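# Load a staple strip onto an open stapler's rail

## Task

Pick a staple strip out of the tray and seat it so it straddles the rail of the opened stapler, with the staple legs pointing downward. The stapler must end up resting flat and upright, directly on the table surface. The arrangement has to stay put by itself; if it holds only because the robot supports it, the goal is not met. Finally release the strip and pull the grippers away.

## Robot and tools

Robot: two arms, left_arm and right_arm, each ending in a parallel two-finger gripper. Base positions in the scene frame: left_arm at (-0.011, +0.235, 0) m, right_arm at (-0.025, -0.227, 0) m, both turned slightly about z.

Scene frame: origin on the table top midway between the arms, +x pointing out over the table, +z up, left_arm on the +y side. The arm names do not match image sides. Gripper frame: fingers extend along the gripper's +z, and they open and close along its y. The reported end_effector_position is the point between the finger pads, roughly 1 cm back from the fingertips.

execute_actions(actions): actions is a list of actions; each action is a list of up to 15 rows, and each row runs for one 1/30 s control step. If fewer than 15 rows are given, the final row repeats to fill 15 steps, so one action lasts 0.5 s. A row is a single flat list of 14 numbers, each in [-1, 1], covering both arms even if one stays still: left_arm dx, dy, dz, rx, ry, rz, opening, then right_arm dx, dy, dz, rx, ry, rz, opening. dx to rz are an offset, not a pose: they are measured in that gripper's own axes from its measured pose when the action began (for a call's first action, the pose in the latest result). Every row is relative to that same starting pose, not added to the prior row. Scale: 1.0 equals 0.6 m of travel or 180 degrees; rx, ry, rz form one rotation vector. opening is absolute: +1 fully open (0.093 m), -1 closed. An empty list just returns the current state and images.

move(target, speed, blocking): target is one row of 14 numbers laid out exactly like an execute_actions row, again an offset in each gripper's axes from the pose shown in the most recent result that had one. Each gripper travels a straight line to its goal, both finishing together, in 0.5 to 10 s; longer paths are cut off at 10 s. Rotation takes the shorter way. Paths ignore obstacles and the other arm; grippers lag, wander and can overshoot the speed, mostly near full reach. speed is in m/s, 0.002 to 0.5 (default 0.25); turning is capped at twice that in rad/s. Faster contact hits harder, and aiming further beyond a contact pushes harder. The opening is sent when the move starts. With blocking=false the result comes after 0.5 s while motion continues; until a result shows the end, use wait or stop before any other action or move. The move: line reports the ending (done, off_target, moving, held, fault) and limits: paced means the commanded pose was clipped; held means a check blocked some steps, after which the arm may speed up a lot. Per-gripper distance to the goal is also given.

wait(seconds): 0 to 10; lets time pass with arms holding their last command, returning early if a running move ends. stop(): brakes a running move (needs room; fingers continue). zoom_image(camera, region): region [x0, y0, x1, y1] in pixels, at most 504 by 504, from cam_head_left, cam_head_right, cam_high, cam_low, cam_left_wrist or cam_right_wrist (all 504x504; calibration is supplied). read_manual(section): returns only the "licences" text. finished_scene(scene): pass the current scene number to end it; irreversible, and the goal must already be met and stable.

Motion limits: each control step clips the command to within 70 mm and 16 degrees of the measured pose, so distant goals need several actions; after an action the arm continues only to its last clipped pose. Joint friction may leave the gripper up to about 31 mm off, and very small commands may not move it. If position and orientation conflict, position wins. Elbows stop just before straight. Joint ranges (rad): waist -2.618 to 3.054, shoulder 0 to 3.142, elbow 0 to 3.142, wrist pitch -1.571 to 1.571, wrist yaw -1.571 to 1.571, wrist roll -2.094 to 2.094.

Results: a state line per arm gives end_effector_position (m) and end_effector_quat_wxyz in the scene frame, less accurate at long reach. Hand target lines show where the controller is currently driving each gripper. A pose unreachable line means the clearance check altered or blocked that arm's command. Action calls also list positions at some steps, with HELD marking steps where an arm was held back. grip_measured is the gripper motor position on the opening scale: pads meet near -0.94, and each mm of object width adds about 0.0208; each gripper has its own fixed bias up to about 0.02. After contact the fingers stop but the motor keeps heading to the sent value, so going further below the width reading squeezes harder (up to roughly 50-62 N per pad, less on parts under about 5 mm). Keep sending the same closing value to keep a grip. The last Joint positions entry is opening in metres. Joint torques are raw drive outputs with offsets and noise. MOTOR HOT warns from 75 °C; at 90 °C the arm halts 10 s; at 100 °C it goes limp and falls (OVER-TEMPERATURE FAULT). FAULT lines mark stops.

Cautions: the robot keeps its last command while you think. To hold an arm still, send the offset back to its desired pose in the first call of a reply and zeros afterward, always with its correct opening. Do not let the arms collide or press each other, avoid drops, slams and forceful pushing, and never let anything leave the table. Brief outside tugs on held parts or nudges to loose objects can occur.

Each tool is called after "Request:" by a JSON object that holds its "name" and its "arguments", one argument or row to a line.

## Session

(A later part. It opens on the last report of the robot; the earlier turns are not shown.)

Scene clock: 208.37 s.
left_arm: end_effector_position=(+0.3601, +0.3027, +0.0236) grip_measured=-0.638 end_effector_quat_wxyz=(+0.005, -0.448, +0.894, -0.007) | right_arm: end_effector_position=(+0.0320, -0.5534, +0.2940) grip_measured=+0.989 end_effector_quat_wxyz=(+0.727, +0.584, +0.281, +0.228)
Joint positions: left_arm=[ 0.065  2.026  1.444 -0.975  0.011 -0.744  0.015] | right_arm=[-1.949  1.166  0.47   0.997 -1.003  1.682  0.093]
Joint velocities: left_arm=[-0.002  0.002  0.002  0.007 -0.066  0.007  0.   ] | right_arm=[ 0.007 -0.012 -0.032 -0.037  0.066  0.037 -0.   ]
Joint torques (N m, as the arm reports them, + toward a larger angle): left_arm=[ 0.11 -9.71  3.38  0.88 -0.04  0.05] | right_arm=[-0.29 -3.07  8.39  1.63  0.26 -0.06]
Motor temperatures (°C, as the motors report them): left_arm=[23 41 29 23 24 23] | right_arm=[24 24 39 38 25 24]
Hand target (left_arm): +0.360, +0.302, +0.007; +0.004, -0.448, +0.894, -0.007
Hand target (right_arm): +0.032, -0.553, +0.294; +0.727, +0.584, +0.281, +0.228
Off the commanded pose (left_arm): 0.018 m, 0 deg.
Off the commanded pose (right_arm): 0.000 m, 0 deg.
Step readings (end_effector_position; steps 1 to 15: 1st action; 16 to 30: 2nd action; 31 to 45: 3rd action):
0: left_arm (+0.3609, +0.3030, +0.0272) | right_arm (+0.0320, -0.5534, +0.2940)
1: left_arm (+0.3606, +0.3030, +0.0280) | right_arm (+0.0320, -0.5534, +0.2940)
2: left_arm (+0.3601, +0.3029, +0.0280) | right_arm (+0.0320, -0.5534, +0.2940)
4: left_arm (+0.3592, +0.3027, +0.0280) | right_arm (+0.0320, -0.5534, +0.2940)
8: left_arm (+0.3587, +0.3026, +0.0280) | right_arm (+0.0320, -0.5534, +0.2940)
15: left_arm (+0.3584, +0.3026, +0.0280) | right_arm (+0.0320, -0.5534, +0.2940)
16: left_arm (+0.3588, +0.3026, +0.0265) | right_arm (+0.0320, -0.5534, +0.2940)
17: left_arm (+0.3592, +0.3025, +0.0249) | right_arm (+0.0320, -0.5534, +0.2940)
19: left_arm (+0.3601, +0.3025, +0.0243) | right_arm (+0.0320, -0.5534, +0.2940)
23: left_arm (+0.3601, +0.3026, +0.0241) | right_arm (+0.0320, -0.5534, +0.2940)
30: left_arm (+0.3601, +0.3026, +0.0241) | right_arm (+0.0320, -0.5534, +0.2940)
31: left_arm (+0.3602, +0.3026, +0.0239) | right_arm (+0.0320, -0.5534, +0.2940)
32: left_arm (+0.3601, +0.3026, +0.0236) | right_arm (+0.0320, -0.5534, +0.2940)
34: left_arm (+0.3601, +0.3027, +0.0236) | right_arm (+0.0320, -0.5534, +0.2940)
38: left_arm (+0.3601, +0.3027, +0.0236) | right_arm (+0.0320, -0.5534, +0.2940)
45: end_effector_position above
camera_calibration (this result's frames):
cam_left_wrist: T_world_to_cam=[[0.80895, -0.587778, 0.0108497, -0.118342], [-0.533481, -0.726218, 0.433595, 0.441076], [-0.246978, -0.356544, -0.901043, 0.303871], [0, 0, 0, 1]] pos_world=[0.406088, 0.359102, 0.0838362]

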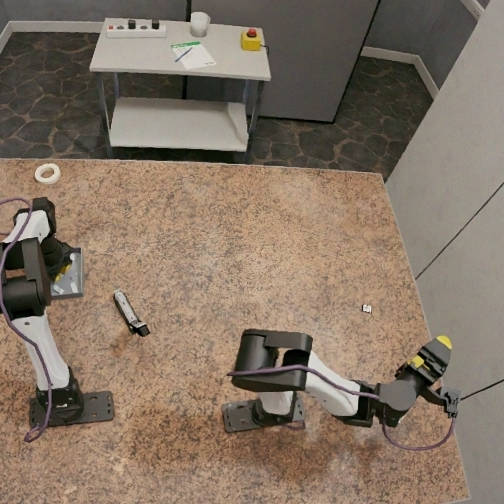

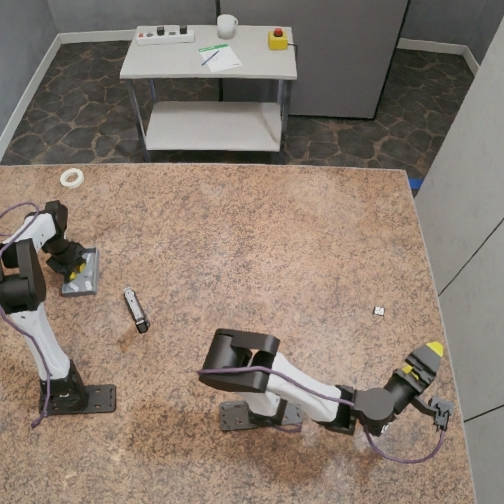

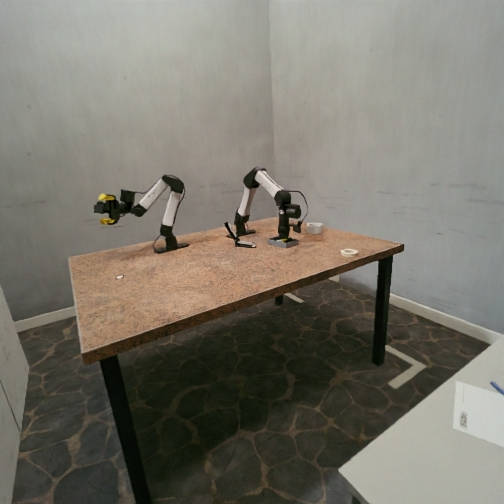

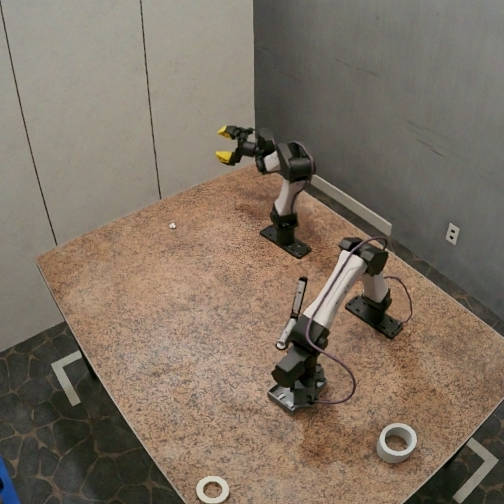

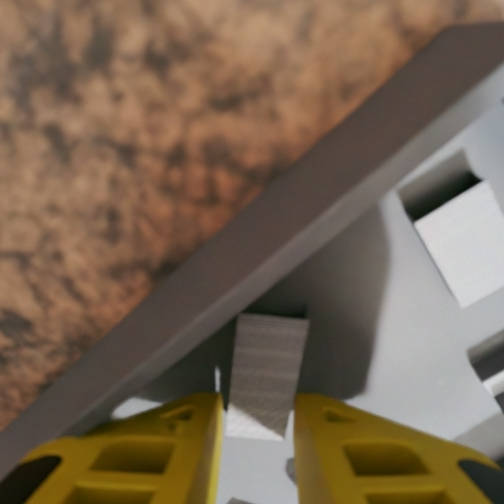

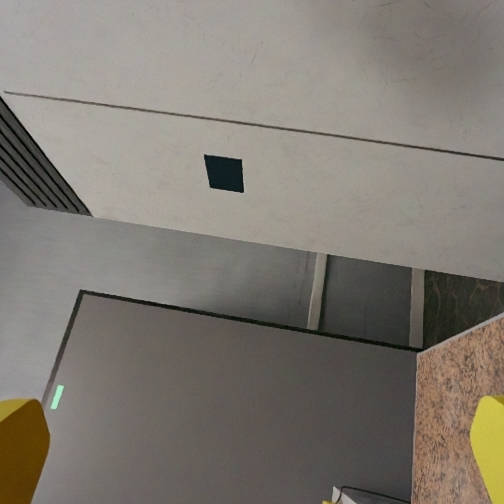

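The stick rotated, so the fingers are now beside it. Close.

Request:
{"name": "execute_actions", "arguments": {
  "actions": [
    [[0,0,-0.008,0,0,0,-0.64,0,0,0,0,0,0,1]],
    [[0,0,0,0,0,0,-0.82,0,0,0,0,0,0,1]],
    [[0,0,0,0,0,0,-0.82,0,0,0,0,0,0,1]]
  ]
}}

Request:
{"name": "move", "arguments": {
  "target": [0,0,-0.13,0,0,0,-0.82,0,0,0,0,0,0,1],
  "speed": 0.1
}}

Scene clock: 215.50 s.
left_arm: end_effector_position=(+0.3605, +0.3022, +0.0270) grip_measured=-0.818 end_effector_quat_wxyz=(+0.007, -0.448, +0.894, -0.009) | right_arm: end_effector_position=(+0.0320, -0.5534, +0.2940) grip_measured=+0.989 end_effector_quat_wxyz=(+0.727, +0.584, +0.281, +0.228)
Joint positions: left_arm=[ 0.065  2.018  1.446 -0.98   0.014 -0.744  0.006] | right_arm=[-1.949  1.166  0.47   0.997 -1.003  1.682  0.093]
Joint velocities: left_arm=[-0.007 -0.002 -0.017 -0.007 -0.037  0.022 -0.001] | right_arm=[-0.027 -0.012 -0.022 -0.066 -0.022 -0.007  0.   ]
Joint torques (N m, as the arm reports them, + toward a larger angle): left_arm=[  0.15 -12.04   6.9    0.34  -0.04   0.03] | right_arm=[-0.36 -3.15  8.34  1.67  0.25 -0.06]
Motor temperatures (°C, as the motors report them): left_arm=[23 41 29 23 24 23] | right_arm=[24 24 39 39 25 24]
Hand target (left_arm): +0.360, +0.302, +0.027; +0.007, -0.448, +0.894, -0.009
Hand target (right_arm): +0.032, -0.553, +0.294; +0.727, +0.584, +0.281, +0.228
Off the commanded pose (left_arm): 0.000 m, 0 deg.
Off the commanded pose (right_arm): 0.000 m, 0 deg.
Step readings (end_effector_position; steps 1 to 15: 1st action; 16 to 30: 2nd action; 31 to 45: 3rd action):
0: left_arm (+0.3601, +0.3027, +0.0236) | right_arm (+0.0320, -0.5534, +0.2940)
1: left_arm (+0.3600, +0.3026, +0.0249) | right_arm (+0.0320, -0.5534, +0.2940)
2: left_arm (+0.3601, +0.3026, +0.0258) | right_arm (+0.0320, -0.5534, +0.2940)
4: left_arm (+0.3601, +0.3026, +0.0258) | right_arm (+0.0320, -0.5534, +0.2940)
8: left_arm (+0.3599, +0.3026, +0.0258) | right_arm (+0.0320, -0.5534, +0.2940)
15: left_arm (+0.3599, +0.3026, +0.0258) | right_arm (+0.0320, -0.5534, +0.2940)
16: left_arm (+0.3599, +0.3026, +0.0258) | right_arm (+0.0320, -0.5534, +0.2940)
17: left_arm (+0.3601, +0.3022, +0.0263) | right_arm (+0.0320, -0.5534, +0.2940)
19: left_arm (+0.3606, +0.3023, +0.0273) | right_arm (+0.0320, -0.5534, +0.2940)
23: left_arm (+0.3605, +0.3022, +0.0270) | right_arm (+0.0320, -0.5534, +0.2940)
30: left_arm (+0.3605, +0.3022, +0.0270) | right_arm (+0.0320, -0.5534, +0.2940)
31: left_arm (+0.3605, +0.3022, +0.0270) | right_arm (+0.0320, -0.5534, +0.2940)
32: left_arm (+0.3605, +0.3022, +0.0270) | right_arm (+0.0320, -0.5534, +0.2940)
34: left_arm (+0.3605, +0.3022, +0.0270) | right_arm (+0.0320, -0.5534, +0.2940)
38: left_arm (+0.3605, +0.3022, +0.0270) | right_arm (+0.0320, -0.5534, +0.2940)
45: end_effector_position above
camera_calibration (this result's frames):
cam_left_wrist: T_world_to_cam=[[0.80884, -0.58779, 0.0167367, -0.11904], [-0.536032, -0.725318, 0.431954, 0.44014], [-0.241759, -0.358354, -0.90174, 0.30554], [0, 0, 0, 1]] pos_world=[0.40608, 0.358762, 0.0873895]

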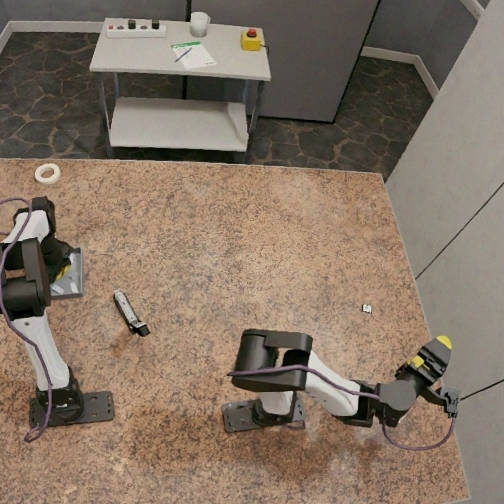

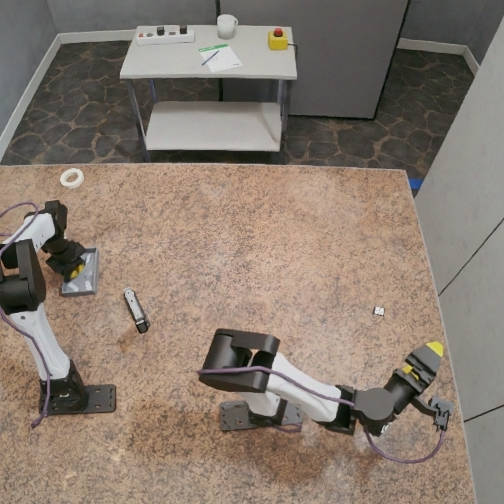

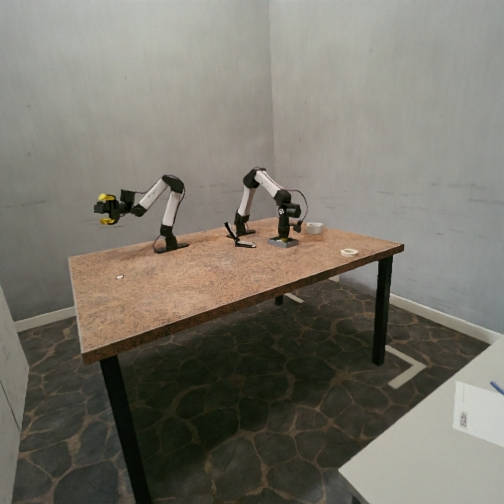

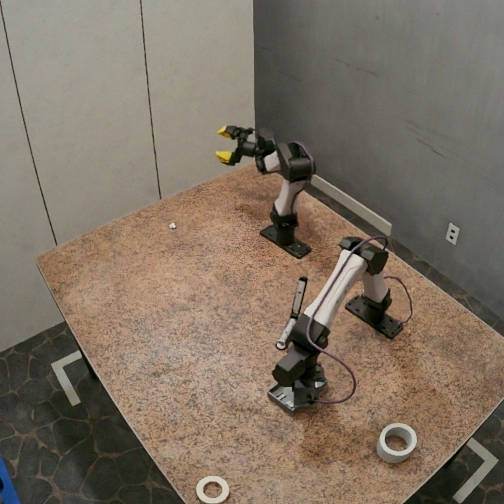

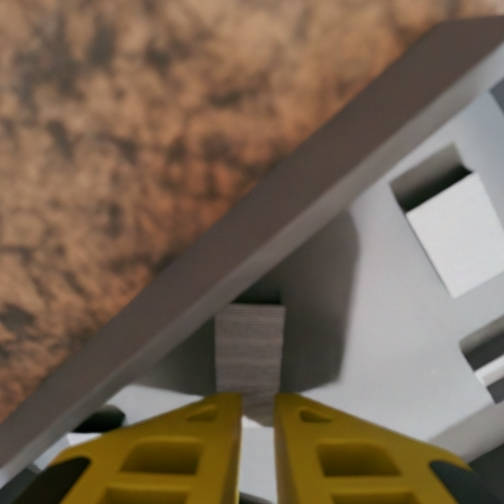

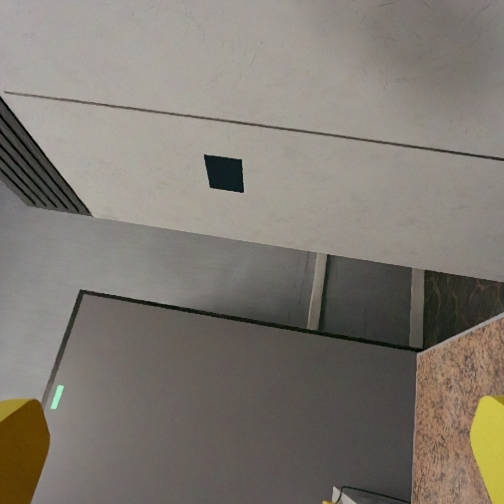

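Scene clock: 216.83 s.
left_arm: end_effector_position=(+0.3574, +0.3017, +0.0977) grip_measured=-0.818 end_effector_quat_wxyz=(-0.000, -0.448, +0.894, -0.007) | right_arm: end_effector_position=(+0.0320, -0.5534, +0.2940) grip_measured=+0.989 end_effector_quat_wxyz=(+0.727, +0.584, +0.281, +0.228)
Joint positions: left_arm=[ 0.065  1.966  1.658 -1.26   0.014 -0.744  0.006] | right_arm=[-1.949  1.166  0.47   0.997 -1.003  1.682  0.093]
Joint velocities: left_arm=[-0.007  0.012  0.007  0.022 -0.066  0.007 -0.001] | right_arm=[-0.007 -0.017 -0.017 -0.007 -0.022 -0.095  0.001]
Joint torques (N m, as the arm reports them, + toward a larger angle): left_arm=[  0.31 -12.75   8.7    0.25  -0.03   0.09] | right_arm=[-0.33 -3.06  8.48  1.64  0.24 -0.03]
Motor temperatures (°C, as the motors report them): left_arm=[23 41 29 23 24 23] | right_arm=[24 24 39 39 25 24]
Hand target (left_arm): +0.359, +0.303, +0.105; +0.007, -0.448, +0.894, -0.009
Hand target (right_arm): +0.032, -0.553, +0.294; +0.727, +0.584, +0.281, +0.228
Off the commanded pose (left_arm): 0.008 m, 1 deg.
Off the commanded pose (right_arm): 0.000 m, 0 deg.
move: done
camera_calibration (this result's frames):
cam_left_wrist: T_world_to_cam=[[0.809015, -0.587757, 0.00598452, -0.117106], [-0.529311, -0.724064, 0.442223, 0.403796], [-0.255587, -0.360933, -0.896885, 0.373533], [0, 0, 0, 1]] pos_world=[0.403944, 0.358364, 0.157149]

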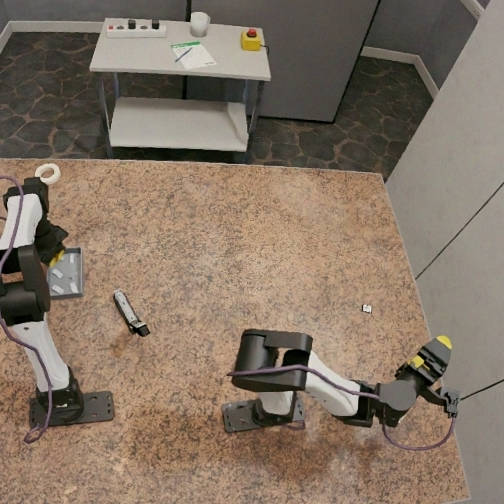

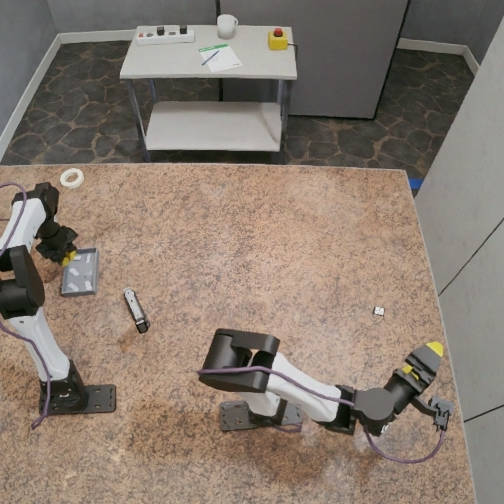

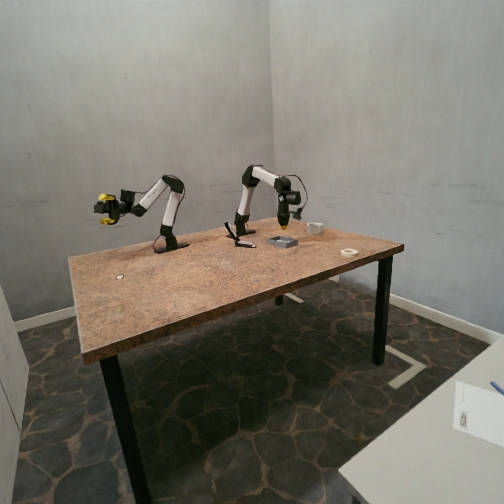

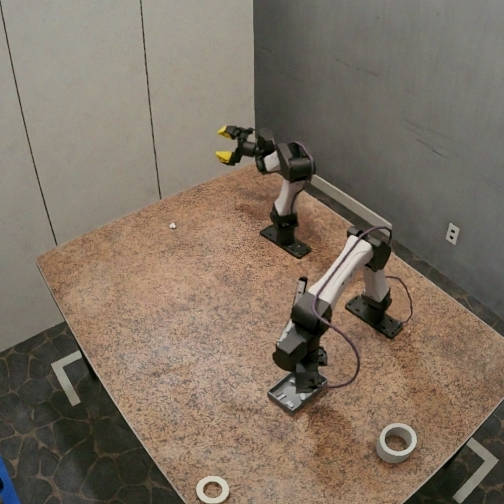

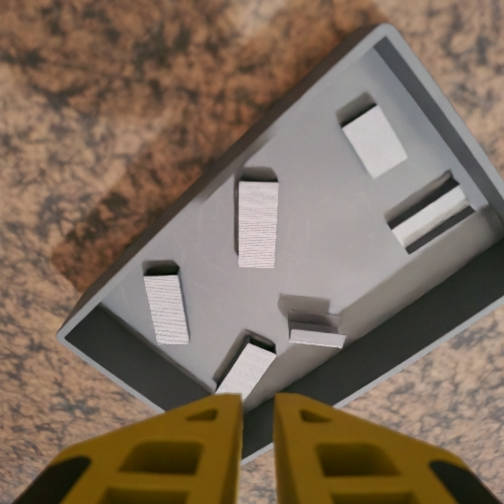

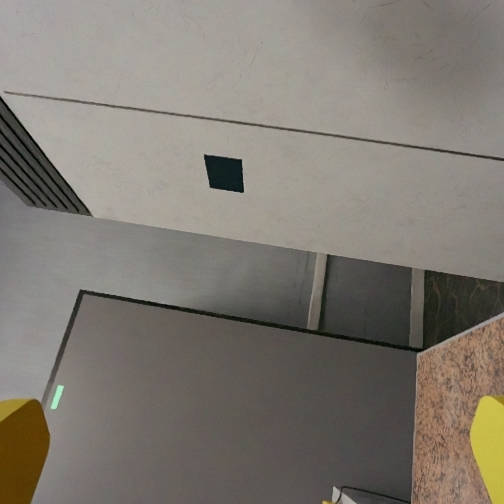

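Request:
{"name": "move", "arguments": {
  "target": [0,0,0.105,0,0,0,-0.6,0,0,0,0,0,0,1],
  "speed": 0.05
}}

Request:
{"name": "move", "arguments": {
  "target": [0,0,0.025,0,0,0,-0.6,0,0,0,0,0,0,1],
  "speed": 0.02
}}

Request:
{"name": "move", "arguments": {
  "target": [0,-0.035,0.02,0,0,0,-0.6,0,0,0,0,0,0,1],
  "speed": 0.02
}}

Scene clock: 228.27 s.
left_arm: end_effector_position=(+0.3592, +0.3020, +0.0403) grip_measured=-0.602 end_effector_quat_wxyz=(+0.004, -0.448, +0.894, -0.008) | right_arm: end_effector_position=(+0.0320, -0.5534, +0.2940) grip_measured=+0.989 end_effector_quat_wxyz=(+0.727, +0.584, +0.281, +0.228)
Joint positions: left_arm=[ 0.065  2.004  1.481 -1.036  0.014 -0.744  0.016] | right_arm=[-1.949  1.166  0.47   0.997 -1.003  1.682  0.093]
Joint velocities: left_arm=[ 0.002  0.012 -0.022  0.037  0.022 -0.037 -0.   ] | right_arm=[-0.022 -0.002 -0.012 -0.051 -0.037 -0.051  0.   ]
Joint torques (N m, as the arm reports them, + toward a larger angle): left_arm=[ -0.05 -11.21   5.73   0.42  -0.03   0.03] | right_arm=[-0.23 -2.97  8.41  1.63  0.26 -0.02]
Motor temperatures (°C, as the motors report them): left_arm=[23 42 30 23 24 23] | right_arm=[24 24 39 39 25 24]
Hand target (left_arm): +0.358, +0.301, +0.035; -0.000, -0.448, +0.894, -0.007
Hand target (right_arm): +0.032, -0.553, +0.294; +0.727, +0.584, +0.281, +0.228
Off the commanded pose (left_arm): 0.006 m, 1 deg.
Off the commanded pose (right_arm): 0.000 m, 0 deg.
move: done
camera_calibration (this result's frames):
cam_left_wrist: T_world_to_cam=[[0.808937, -0.587772, 0.0120166, -0.118213], [-0.533101, -0.724771, 0.436476, 0.432131], [-0.247839, -0.359488, -0.899636, 0.319577], [0, 0, 0, 1]] pos_world=[0.4052, 0.358598, 0.100309]

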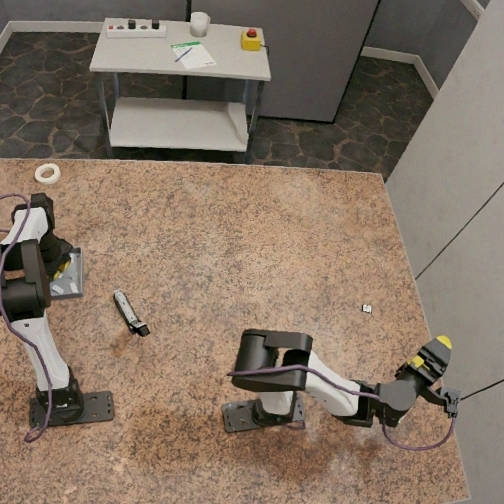

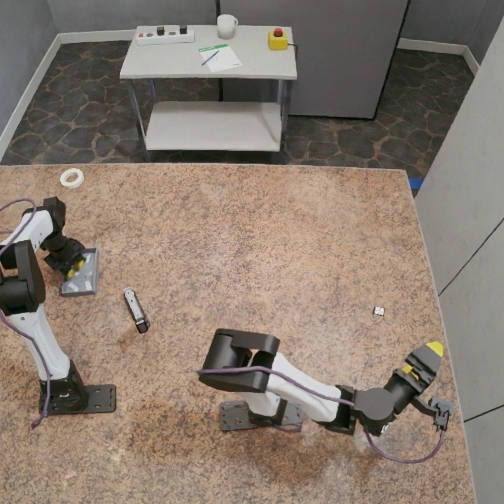

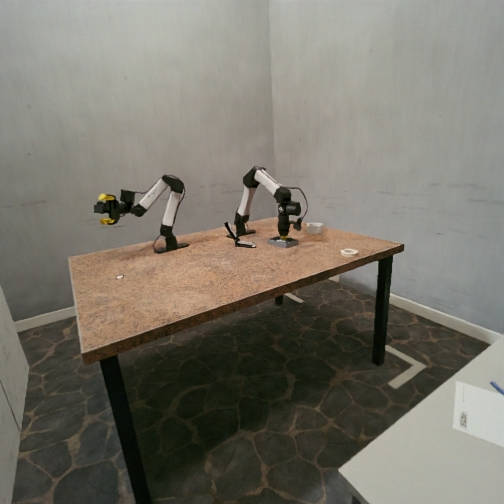

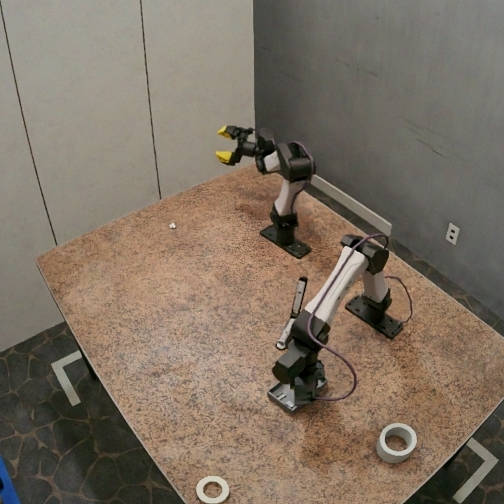

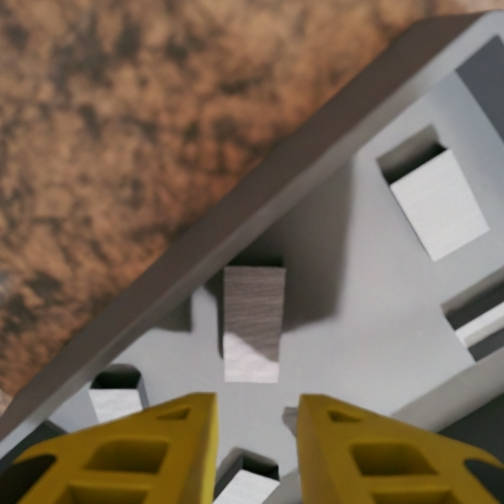

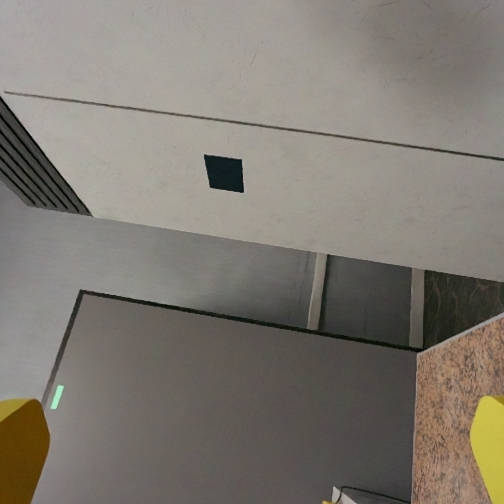

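Scene clock: 229.33 s.
left_arm: end_effector_position=(+0.3615, +0.3024, +0.0317) grip_measured=-0.602 end_effector_quat_wxyz=(+0.009, -0.448, +0.894, -0.010) | right_arm: end_effector_position=(+0.0320, -0.5534, +0.2940) grip_measured=+0.989 end_effector_quat_wxyz=(+0.727, +0.584, +0.281, +0.228)
Joint positions: left_arm=[ 0.065  2.013  1.458 -0.994  0.014 -0.744  0.016] | right_arm=[-1.949  1.166  0.47   0.997 -1.003  1.682  0.093]
Joint velocities: left_arm=[-0.007 -0.007  0.007 -0.007 -0.051 -0.066 -0.001] | right_arm=[-0.012  0.012 -0.007 -0.022 -0.022  0.081 -0.001]
Joint torques (N m, as the arm reports them, + toward a larger angle): left_arm=[  0.15 -11.03   5.66   0.43  -0.04   0.05] | right_arm=[-0.35 -3.06  8.41  1.64  0.25 -0.06]
Motor temperatures (°C, as the motors report them): left_arm=[23 42 30 23 24 23] | right_arm=[24 24 39 39 25 24]
Hand target (left_arm): +0.359, +0.302, +0.025; +0.004, -0.448, +0.894, -0.008
Hand target (right_arm): +0.032, -0.553, +0.294; +0.727, +0.584, +0.281, +0.228
Off the commanded pose (left_arm): 0.007 m, 1 deg.
Off the commanded pose (right_arm): 0.000 m, 0 deg.
move: done
camera_calibration (this result's frames):
cam_left_wrist: T_world_to_cam=[[0.80878, -0.587801, 0.0190964, -0.119873], [-0.537486, -0.725589, 0.429686, 0.439472], [-0.238714, -0.357786, -0.902776, 0.308837], [0, 0, 0, 1]] pos_world=[0.406884, 0.358912, 0.0922648]

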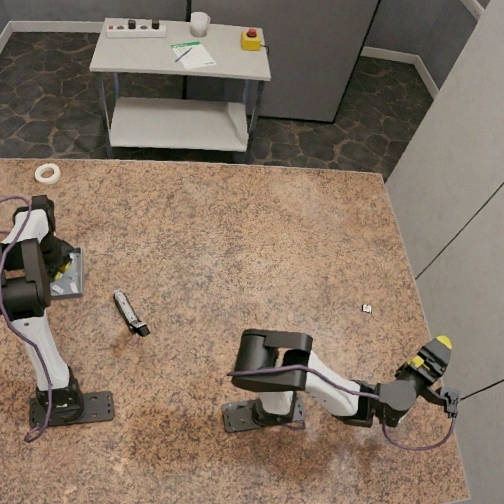

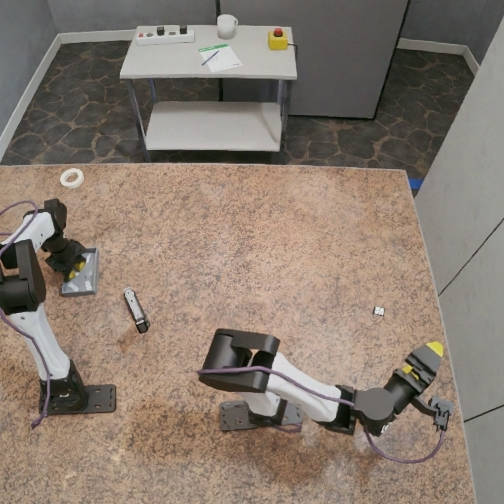

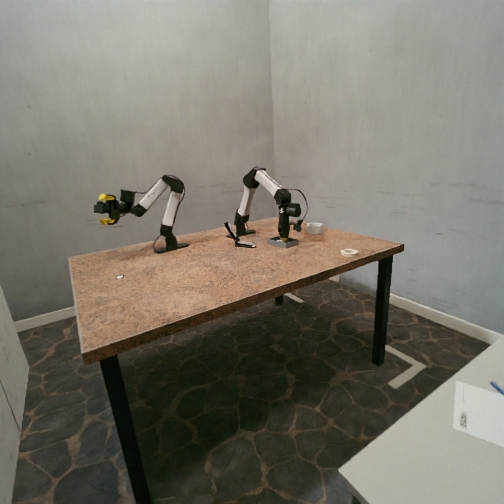

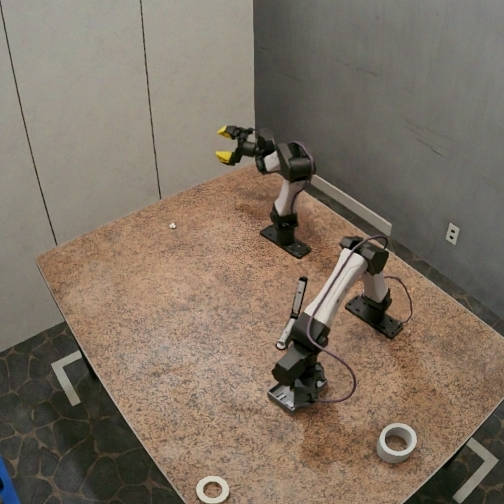

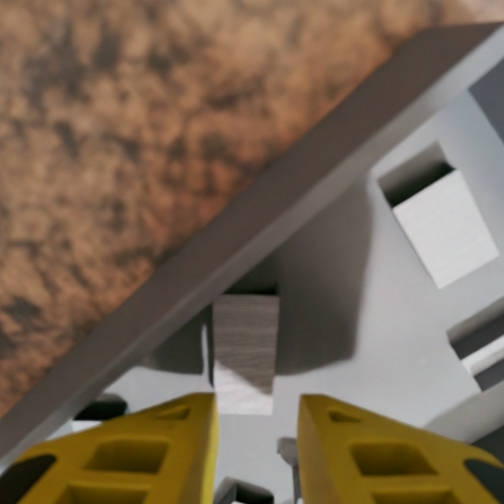

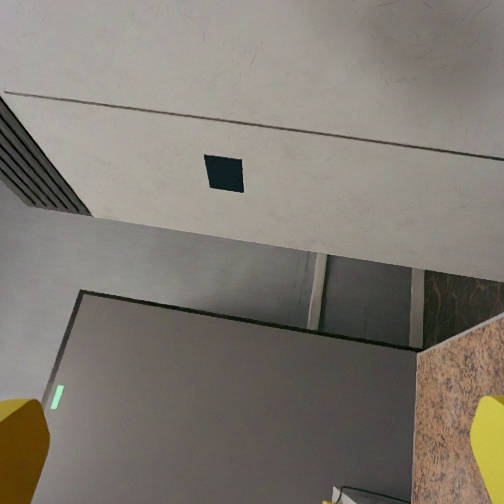

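Scene clock: 230.77 s.
left_arm: end_effector_position=(+0.3707, +0.2933, +0.0210) grip_measured=-0.602 end_effector_quat_wxyz=(+0.002, -0.448, +0.894, -0.008) | right_arm: end_effector_position=(+0.0320, -0.5534, +0.2940) grip_measured=+0.989 end_effector_quat_wxyz=(+0.727, +0.584, +0.281, +0.228)
Joint positions: left_arm=[ 0.037  2.066  1.493 -0.989  0.013 -0.773  0.016] | right_arm=[-1.949  1.166  0.47   0.997 -1.003  1.682  0.093]
Joint velocities: left_arm=[ 0.012 -0.017 -0.002 -0.022  0.007  0.007  0.   ] | right_arm=[-0.007 -0.002 -0.012 -0.007 -0.007 -0.022  0.   ]
Joint torques (N m, as the arm reports them, + toward a larger angle): left_arm=[ -0.89 -11.14   8.36   0.44  -0.03  -0.06] | right_arm=[-0.31 -3.02  8.44  1.63  0.24 -0.04]
Motor temperatures (°C, as the motors report them): left_arm=[23 42 30 23 24 23] | right_arm=[24 24 39 39 25 24]
Hand target (left_arm): +0.378, +0.289, +0.020; +0.009, -0.448, +0.894, -0.010
Hand target (right_arm): +0.032, -0.553, +0.294; +0.727, +0.584, +0.281, +0.228
Off the commanded pose (left_arm): 0.009 m, 1 deg.
Off the commanded pose (right_arm): 0.000 m, 0 deg.
move: done
camera_calibration (this result's frames):
cam_left_wrist: T_world_to_cam=[[0.809876, -0.586532, 0.00901585, -0.133022], [-0.530307, -0.725498, 0.438665, 0.439559], [-0.25075, -0.360046, -0.898605, 0.303158], [0, 0, 0, 1]] pos_world=[0.416849, 0.350029, 0.0807992]

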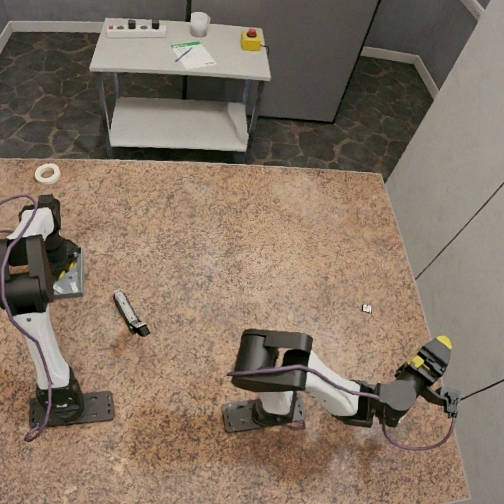

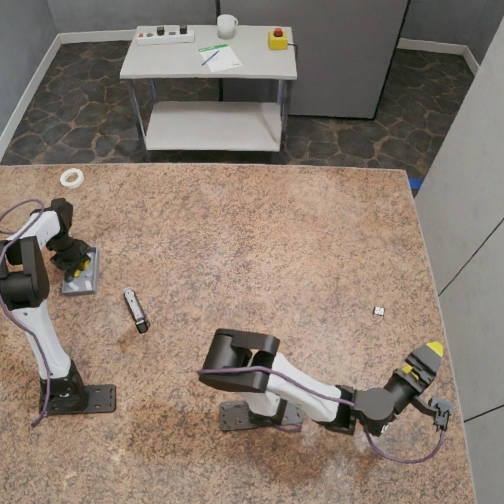

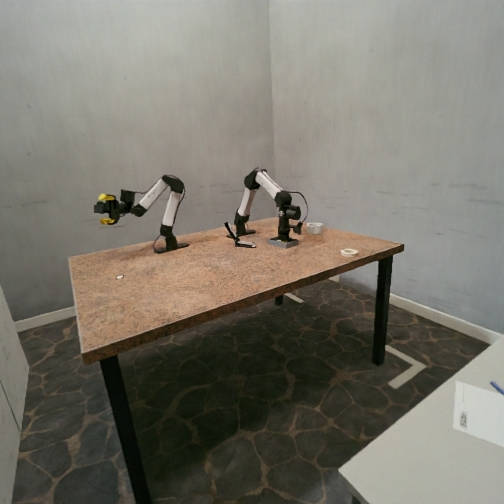

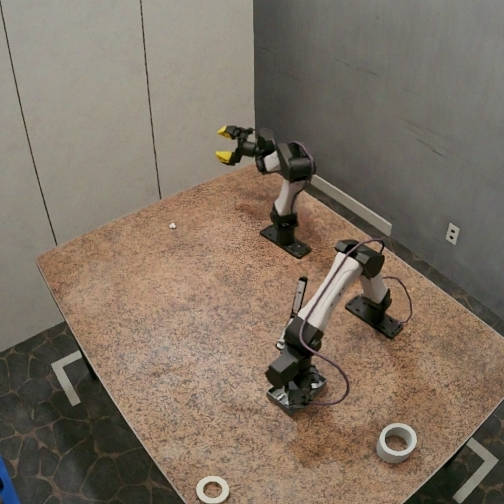

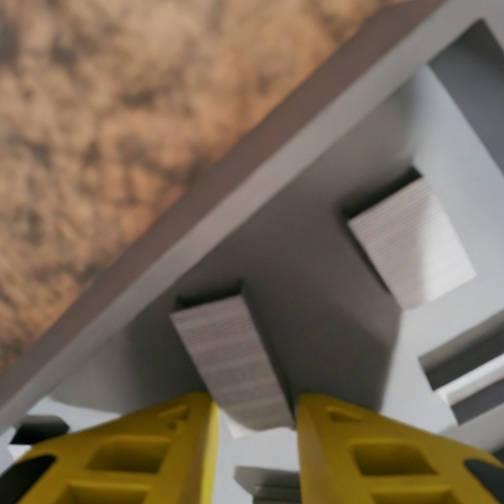

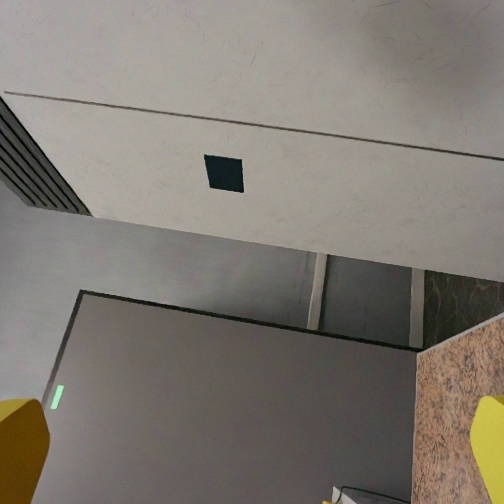

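Dragged its end and got lower (0.021). Close while keeping height, then lift.

Request:
{"name": "execute_actions", "arguments": {
  "actions": [
    [[0,0,0.02,0,0,0,-0.66,0,0,0,0,0,0,1]],
    [[0,0,0.01,0,0,0,-0.84,0,0,0,0,0,0,1]],
    [[0,0,0.0,0,0,0,-0.84,0,0,0,0,0,0,1]]
  ]
}}

Request:
{"name": "move", "arguments": {
  "target": [0,0,-0.13,0,0,0,-0.84,0,0,0,0,0,0,1],
  "speed": 0.08
}}

Scene clock: 241.30 s.
left_arm: end_effector_position=(+0.3720, +0.2927, +0.0204) grip_measured=-0.825 end_effector_quat_wxyz=(+0.004, -0.449, +0.894, -0.011) | right_arm: end_effector_position=(+0.0320, -0.5534, +0.2940) grip_measured=+0.989 end_effector_quat_wxyz=(+0.727, +0.584, +0.281, +0.228)
Joint positions: left_arm=[ 0.037  2.066  1.49  -0.981  0.018 -0.774  0.006] | right_arm=[-1.949  1.166  0.47   0.997 -1.003  1.682  0.093]
Joint velocities: left_arm=[ 0.007  0.002 -0.012  0.022 -0.022  0.007 -0.   ] | right_arm=[ 0.002 -0.012  0.007  0.022 -0.037 -0.037 -0.   ]
Joint torques (N m, as the arm reports them, + toward a larger angle): left_arm=[  0.17 -12.48   6.95   0.32  -0.03   0.05] | right_arm=[-0.29 -3.06  8.45  1.63  0.24  0.  ]
Motor temperatures (°C, as the motors report them): left_arm=[23 42 31 22 24 23] | right_arm=[24 24 40 40 25 24]
Hand target (left_arm): +0.372, +0.293, +0.020; +0.004, -0.449, +0.894, -0.011
Hand target (right_arm): +0.032, -0.553, +0.294; +0.727, +0.584, +0.281, +0.228
Off the commanded pose (left_arm): 0.000 m, 0 deg.
Off the commanded pose (right_arm): 0.000 m, 0 deg.
Step readings (end_effector_position; steps 1 to 15: 1st action; 16 to 30: 2nd action; 31 to 45: 3rd action):
0: left_arm (+0.3707, +0.2933, +0.0210) | right_arm (+0.0320, -0.5534, +0.2940)
1: left_arm (+0.3710, +0.2933, +0.0206) | right_arm (+0.0320, -0.5534, +0.2940)
2: left_arm (+0.3713, +0.2932, +0.0204) | right_arm (+0.0320, -0.5534, +0.2940)
4: left_arm (+0.3714, +0.2931, +0.0204) | right_arm (+0.0320, -0.5534, +0.2940)
8: left_arm (+0.3714, +0.2931, +0.0204) | right_arm (+0.0320, -0.5534, +0.2940)
15: left_arm (+0.3714, +0.2931, +0.0204) | right_arm (+0.0320, -0.5534, +0.2940)
16: left_arm (+0.3718, +0.2929, +0.0204) | right_arm (+0.0320, -0.5534, +0.2940)
17: left_arm (+0.3720, +0.2928, +0.0204) | right_arm (+0.0320, -0.5534, +0.2940)
19: left_arm (+0.3720, +0.2928, +0.0204) | right_arm (+0.0320, -0.5534, +0.2940)
23: left_arm (+0.3720, +0.2928, +0.0204) | right_arm (+0.0320, -0.5534, +0.2940)
30: left_arm (+0.3720, +0.2928, +0.0204) | right_arm (+0.0320, -0.5534, +0.2940)
31: left_arm (+0.3720, +0.2927, +0.0204) | right_arm (+0.0320, -0.5534, +0.2940)
32: left_arm (+0.3720, +0.2927, +0.0204) | right_arm (+0.0320, -0.5534, +0.2940)
34: left_arm (+0.3720, +0.2927, +0.0204) | right_arm (+0.0320, -0.5534, +0.2940)
38: left_arm (+0.3720, +0.2927, +0.0204) | right_arm (+0.0320, -0.5534, +0.2940)
45: end_effector_position above
camera_calibration (this result's frames):
cam_left_wrist: T_world_to_cam=[[0.810431, -0.585599, 0.0165658, -0.135065], [-0.532329, -0.724313, 0.438175, 0.440454], [-0.244596, -0.363929, -0.898737, 0.301552], [0, 0, 0, 1]] pos_world=[0.417686, 0.349676, 0.0802576]

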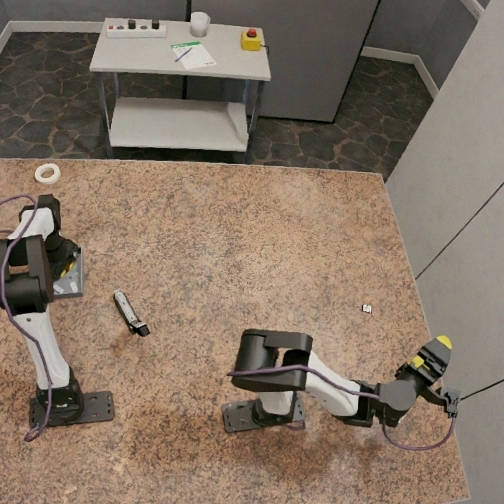

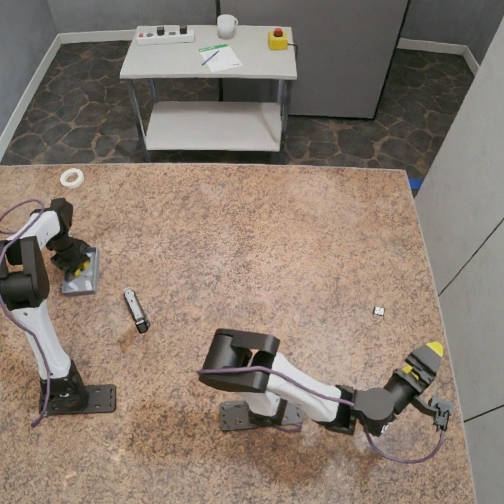

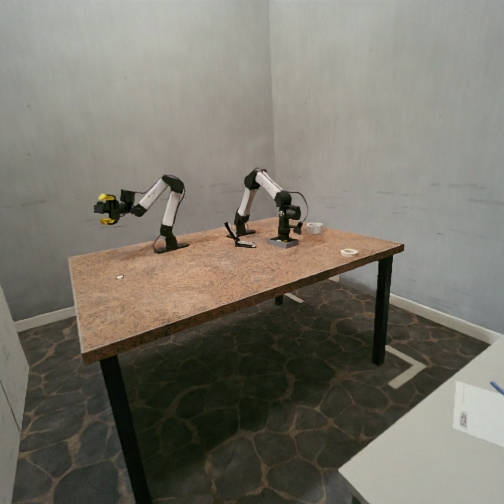

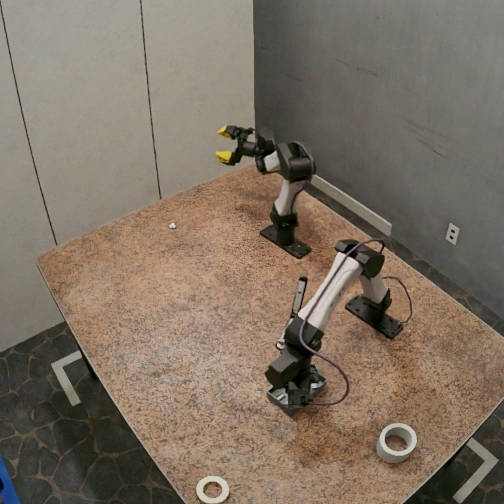

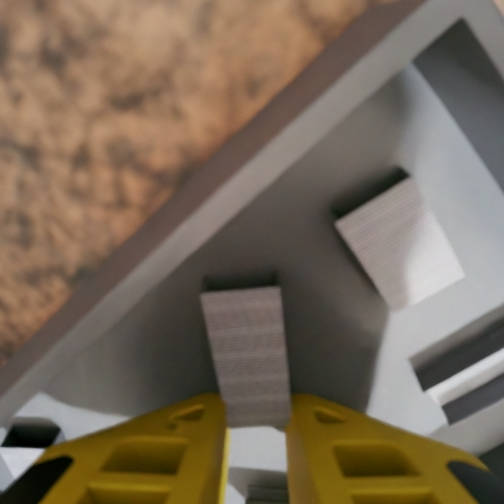

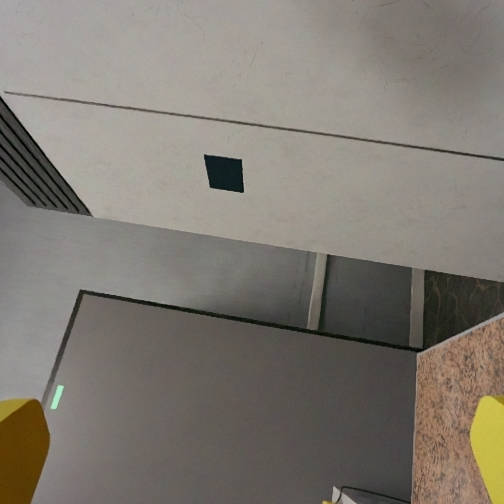

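Scene clock: 242.80 s.
left_arm: end_effector_position=(+0.3691, +0.2922, +0.0904) grip_measured=-0.825 end_effector_quat_wxyz=(-0.004, -0.449, +0.894, -0.008) | right_arm: end_effector_position=(+0.0320, -0.5534, +0.2940) grip_measured=+0.989 end_effector_quat_wxyz=(+0.727, +0.584, +0.281, +0.228)
Joint positions: left_arm=[ 0.037  2.014  1.698 -1.257  0.018 -0.774  0.006] | right_arm=[-1.949  1.166  0.47   0.997 -1.003  1.682  0.093]
Joint velocities: left_arm=[-0.002 -0.012 -0.007  0.022 -0.066 -0.022  0.   ] | right_arm=[ 0.017 -0.002  0.012 -0.095  0.066  0.007 -0.001]
Joint torques (N m, as the arm reports them, + toward a larger angle): left_arm=[  0.36 -13.35   8.7    0.22  -0.04   0.06] | right_arm=[-0.35 -3.1   8.36  1.63  0.26 -0.04]
Motor temperatures (°C, as the motors report them): left_arm=[23 43 31 22 24 23] | right_arm=[24 24 40 40 25 24]
Hand target (left_arm): +0.371, +0.294, +0.098; +0.004, -0.449, +0.894, -0.011
Hand target (right_arm): +0.032, -0.553, +0.294; +0.727, +0.584, +0.281, +0.228
Off the commanded pose (left_arm): 0.008 m, 1 deg.
Off the commanded pose (right_arm): 0.000 m, 0 deg.
move: done
camera_calibration (this result's frames):
cam_left_wrist: T_world_to_cam=[[0.810609, -0.585571, 0.00438928, -0.133109], [-0.524806, -0.723125, 0.449075, 0.403795], [-0.259791, -0.366328, -0.893483, 0.369412], [0, 0, 0, 1]] pos_world=[0.415784, 0.349376, 0.149314]

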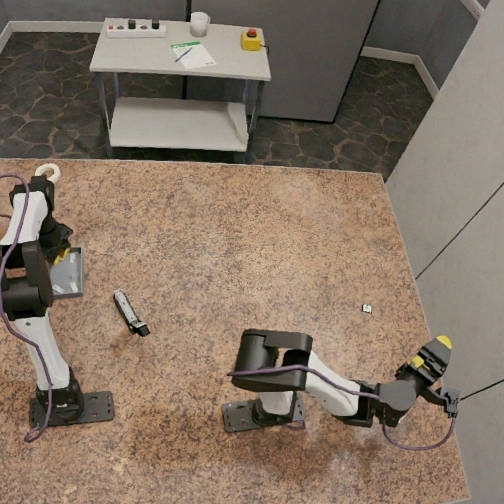

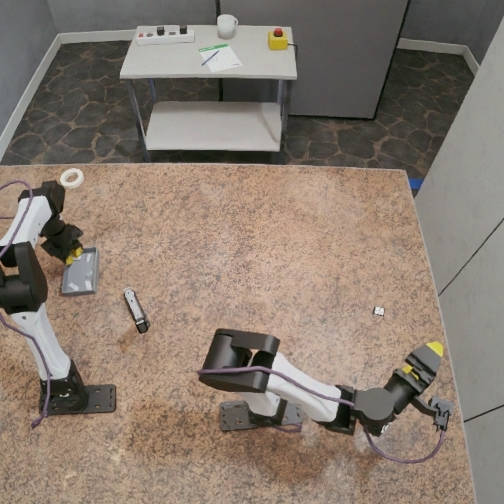

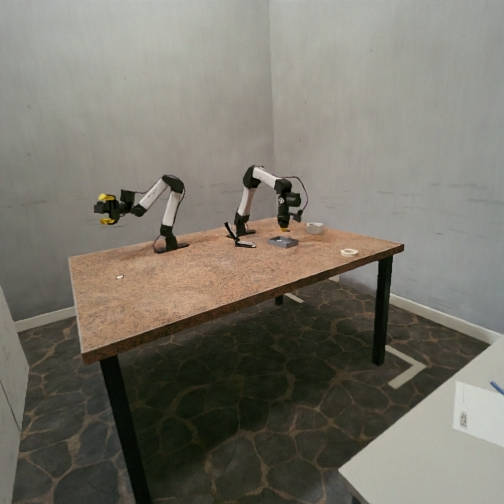

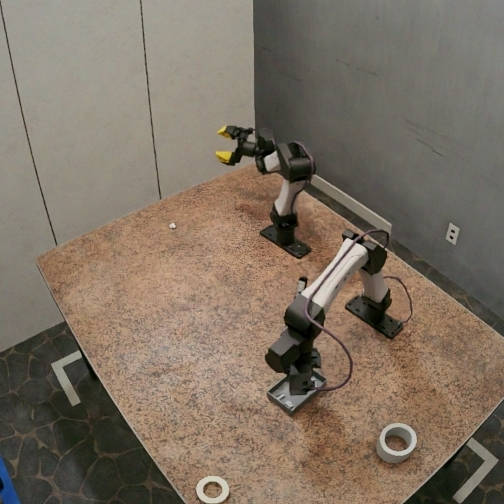

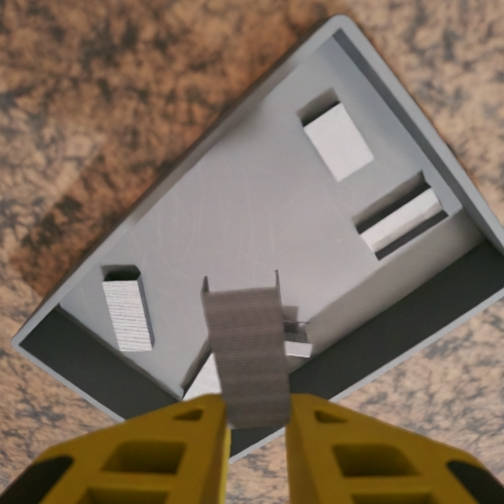

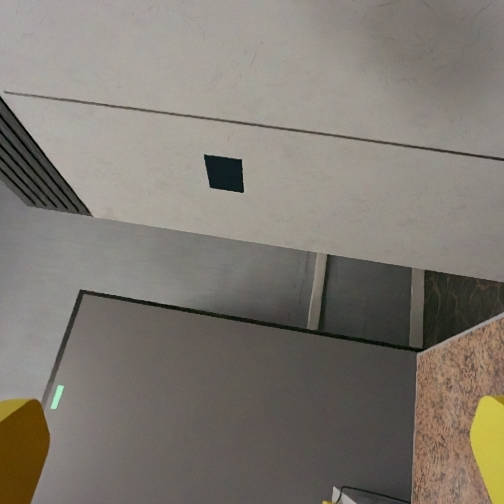

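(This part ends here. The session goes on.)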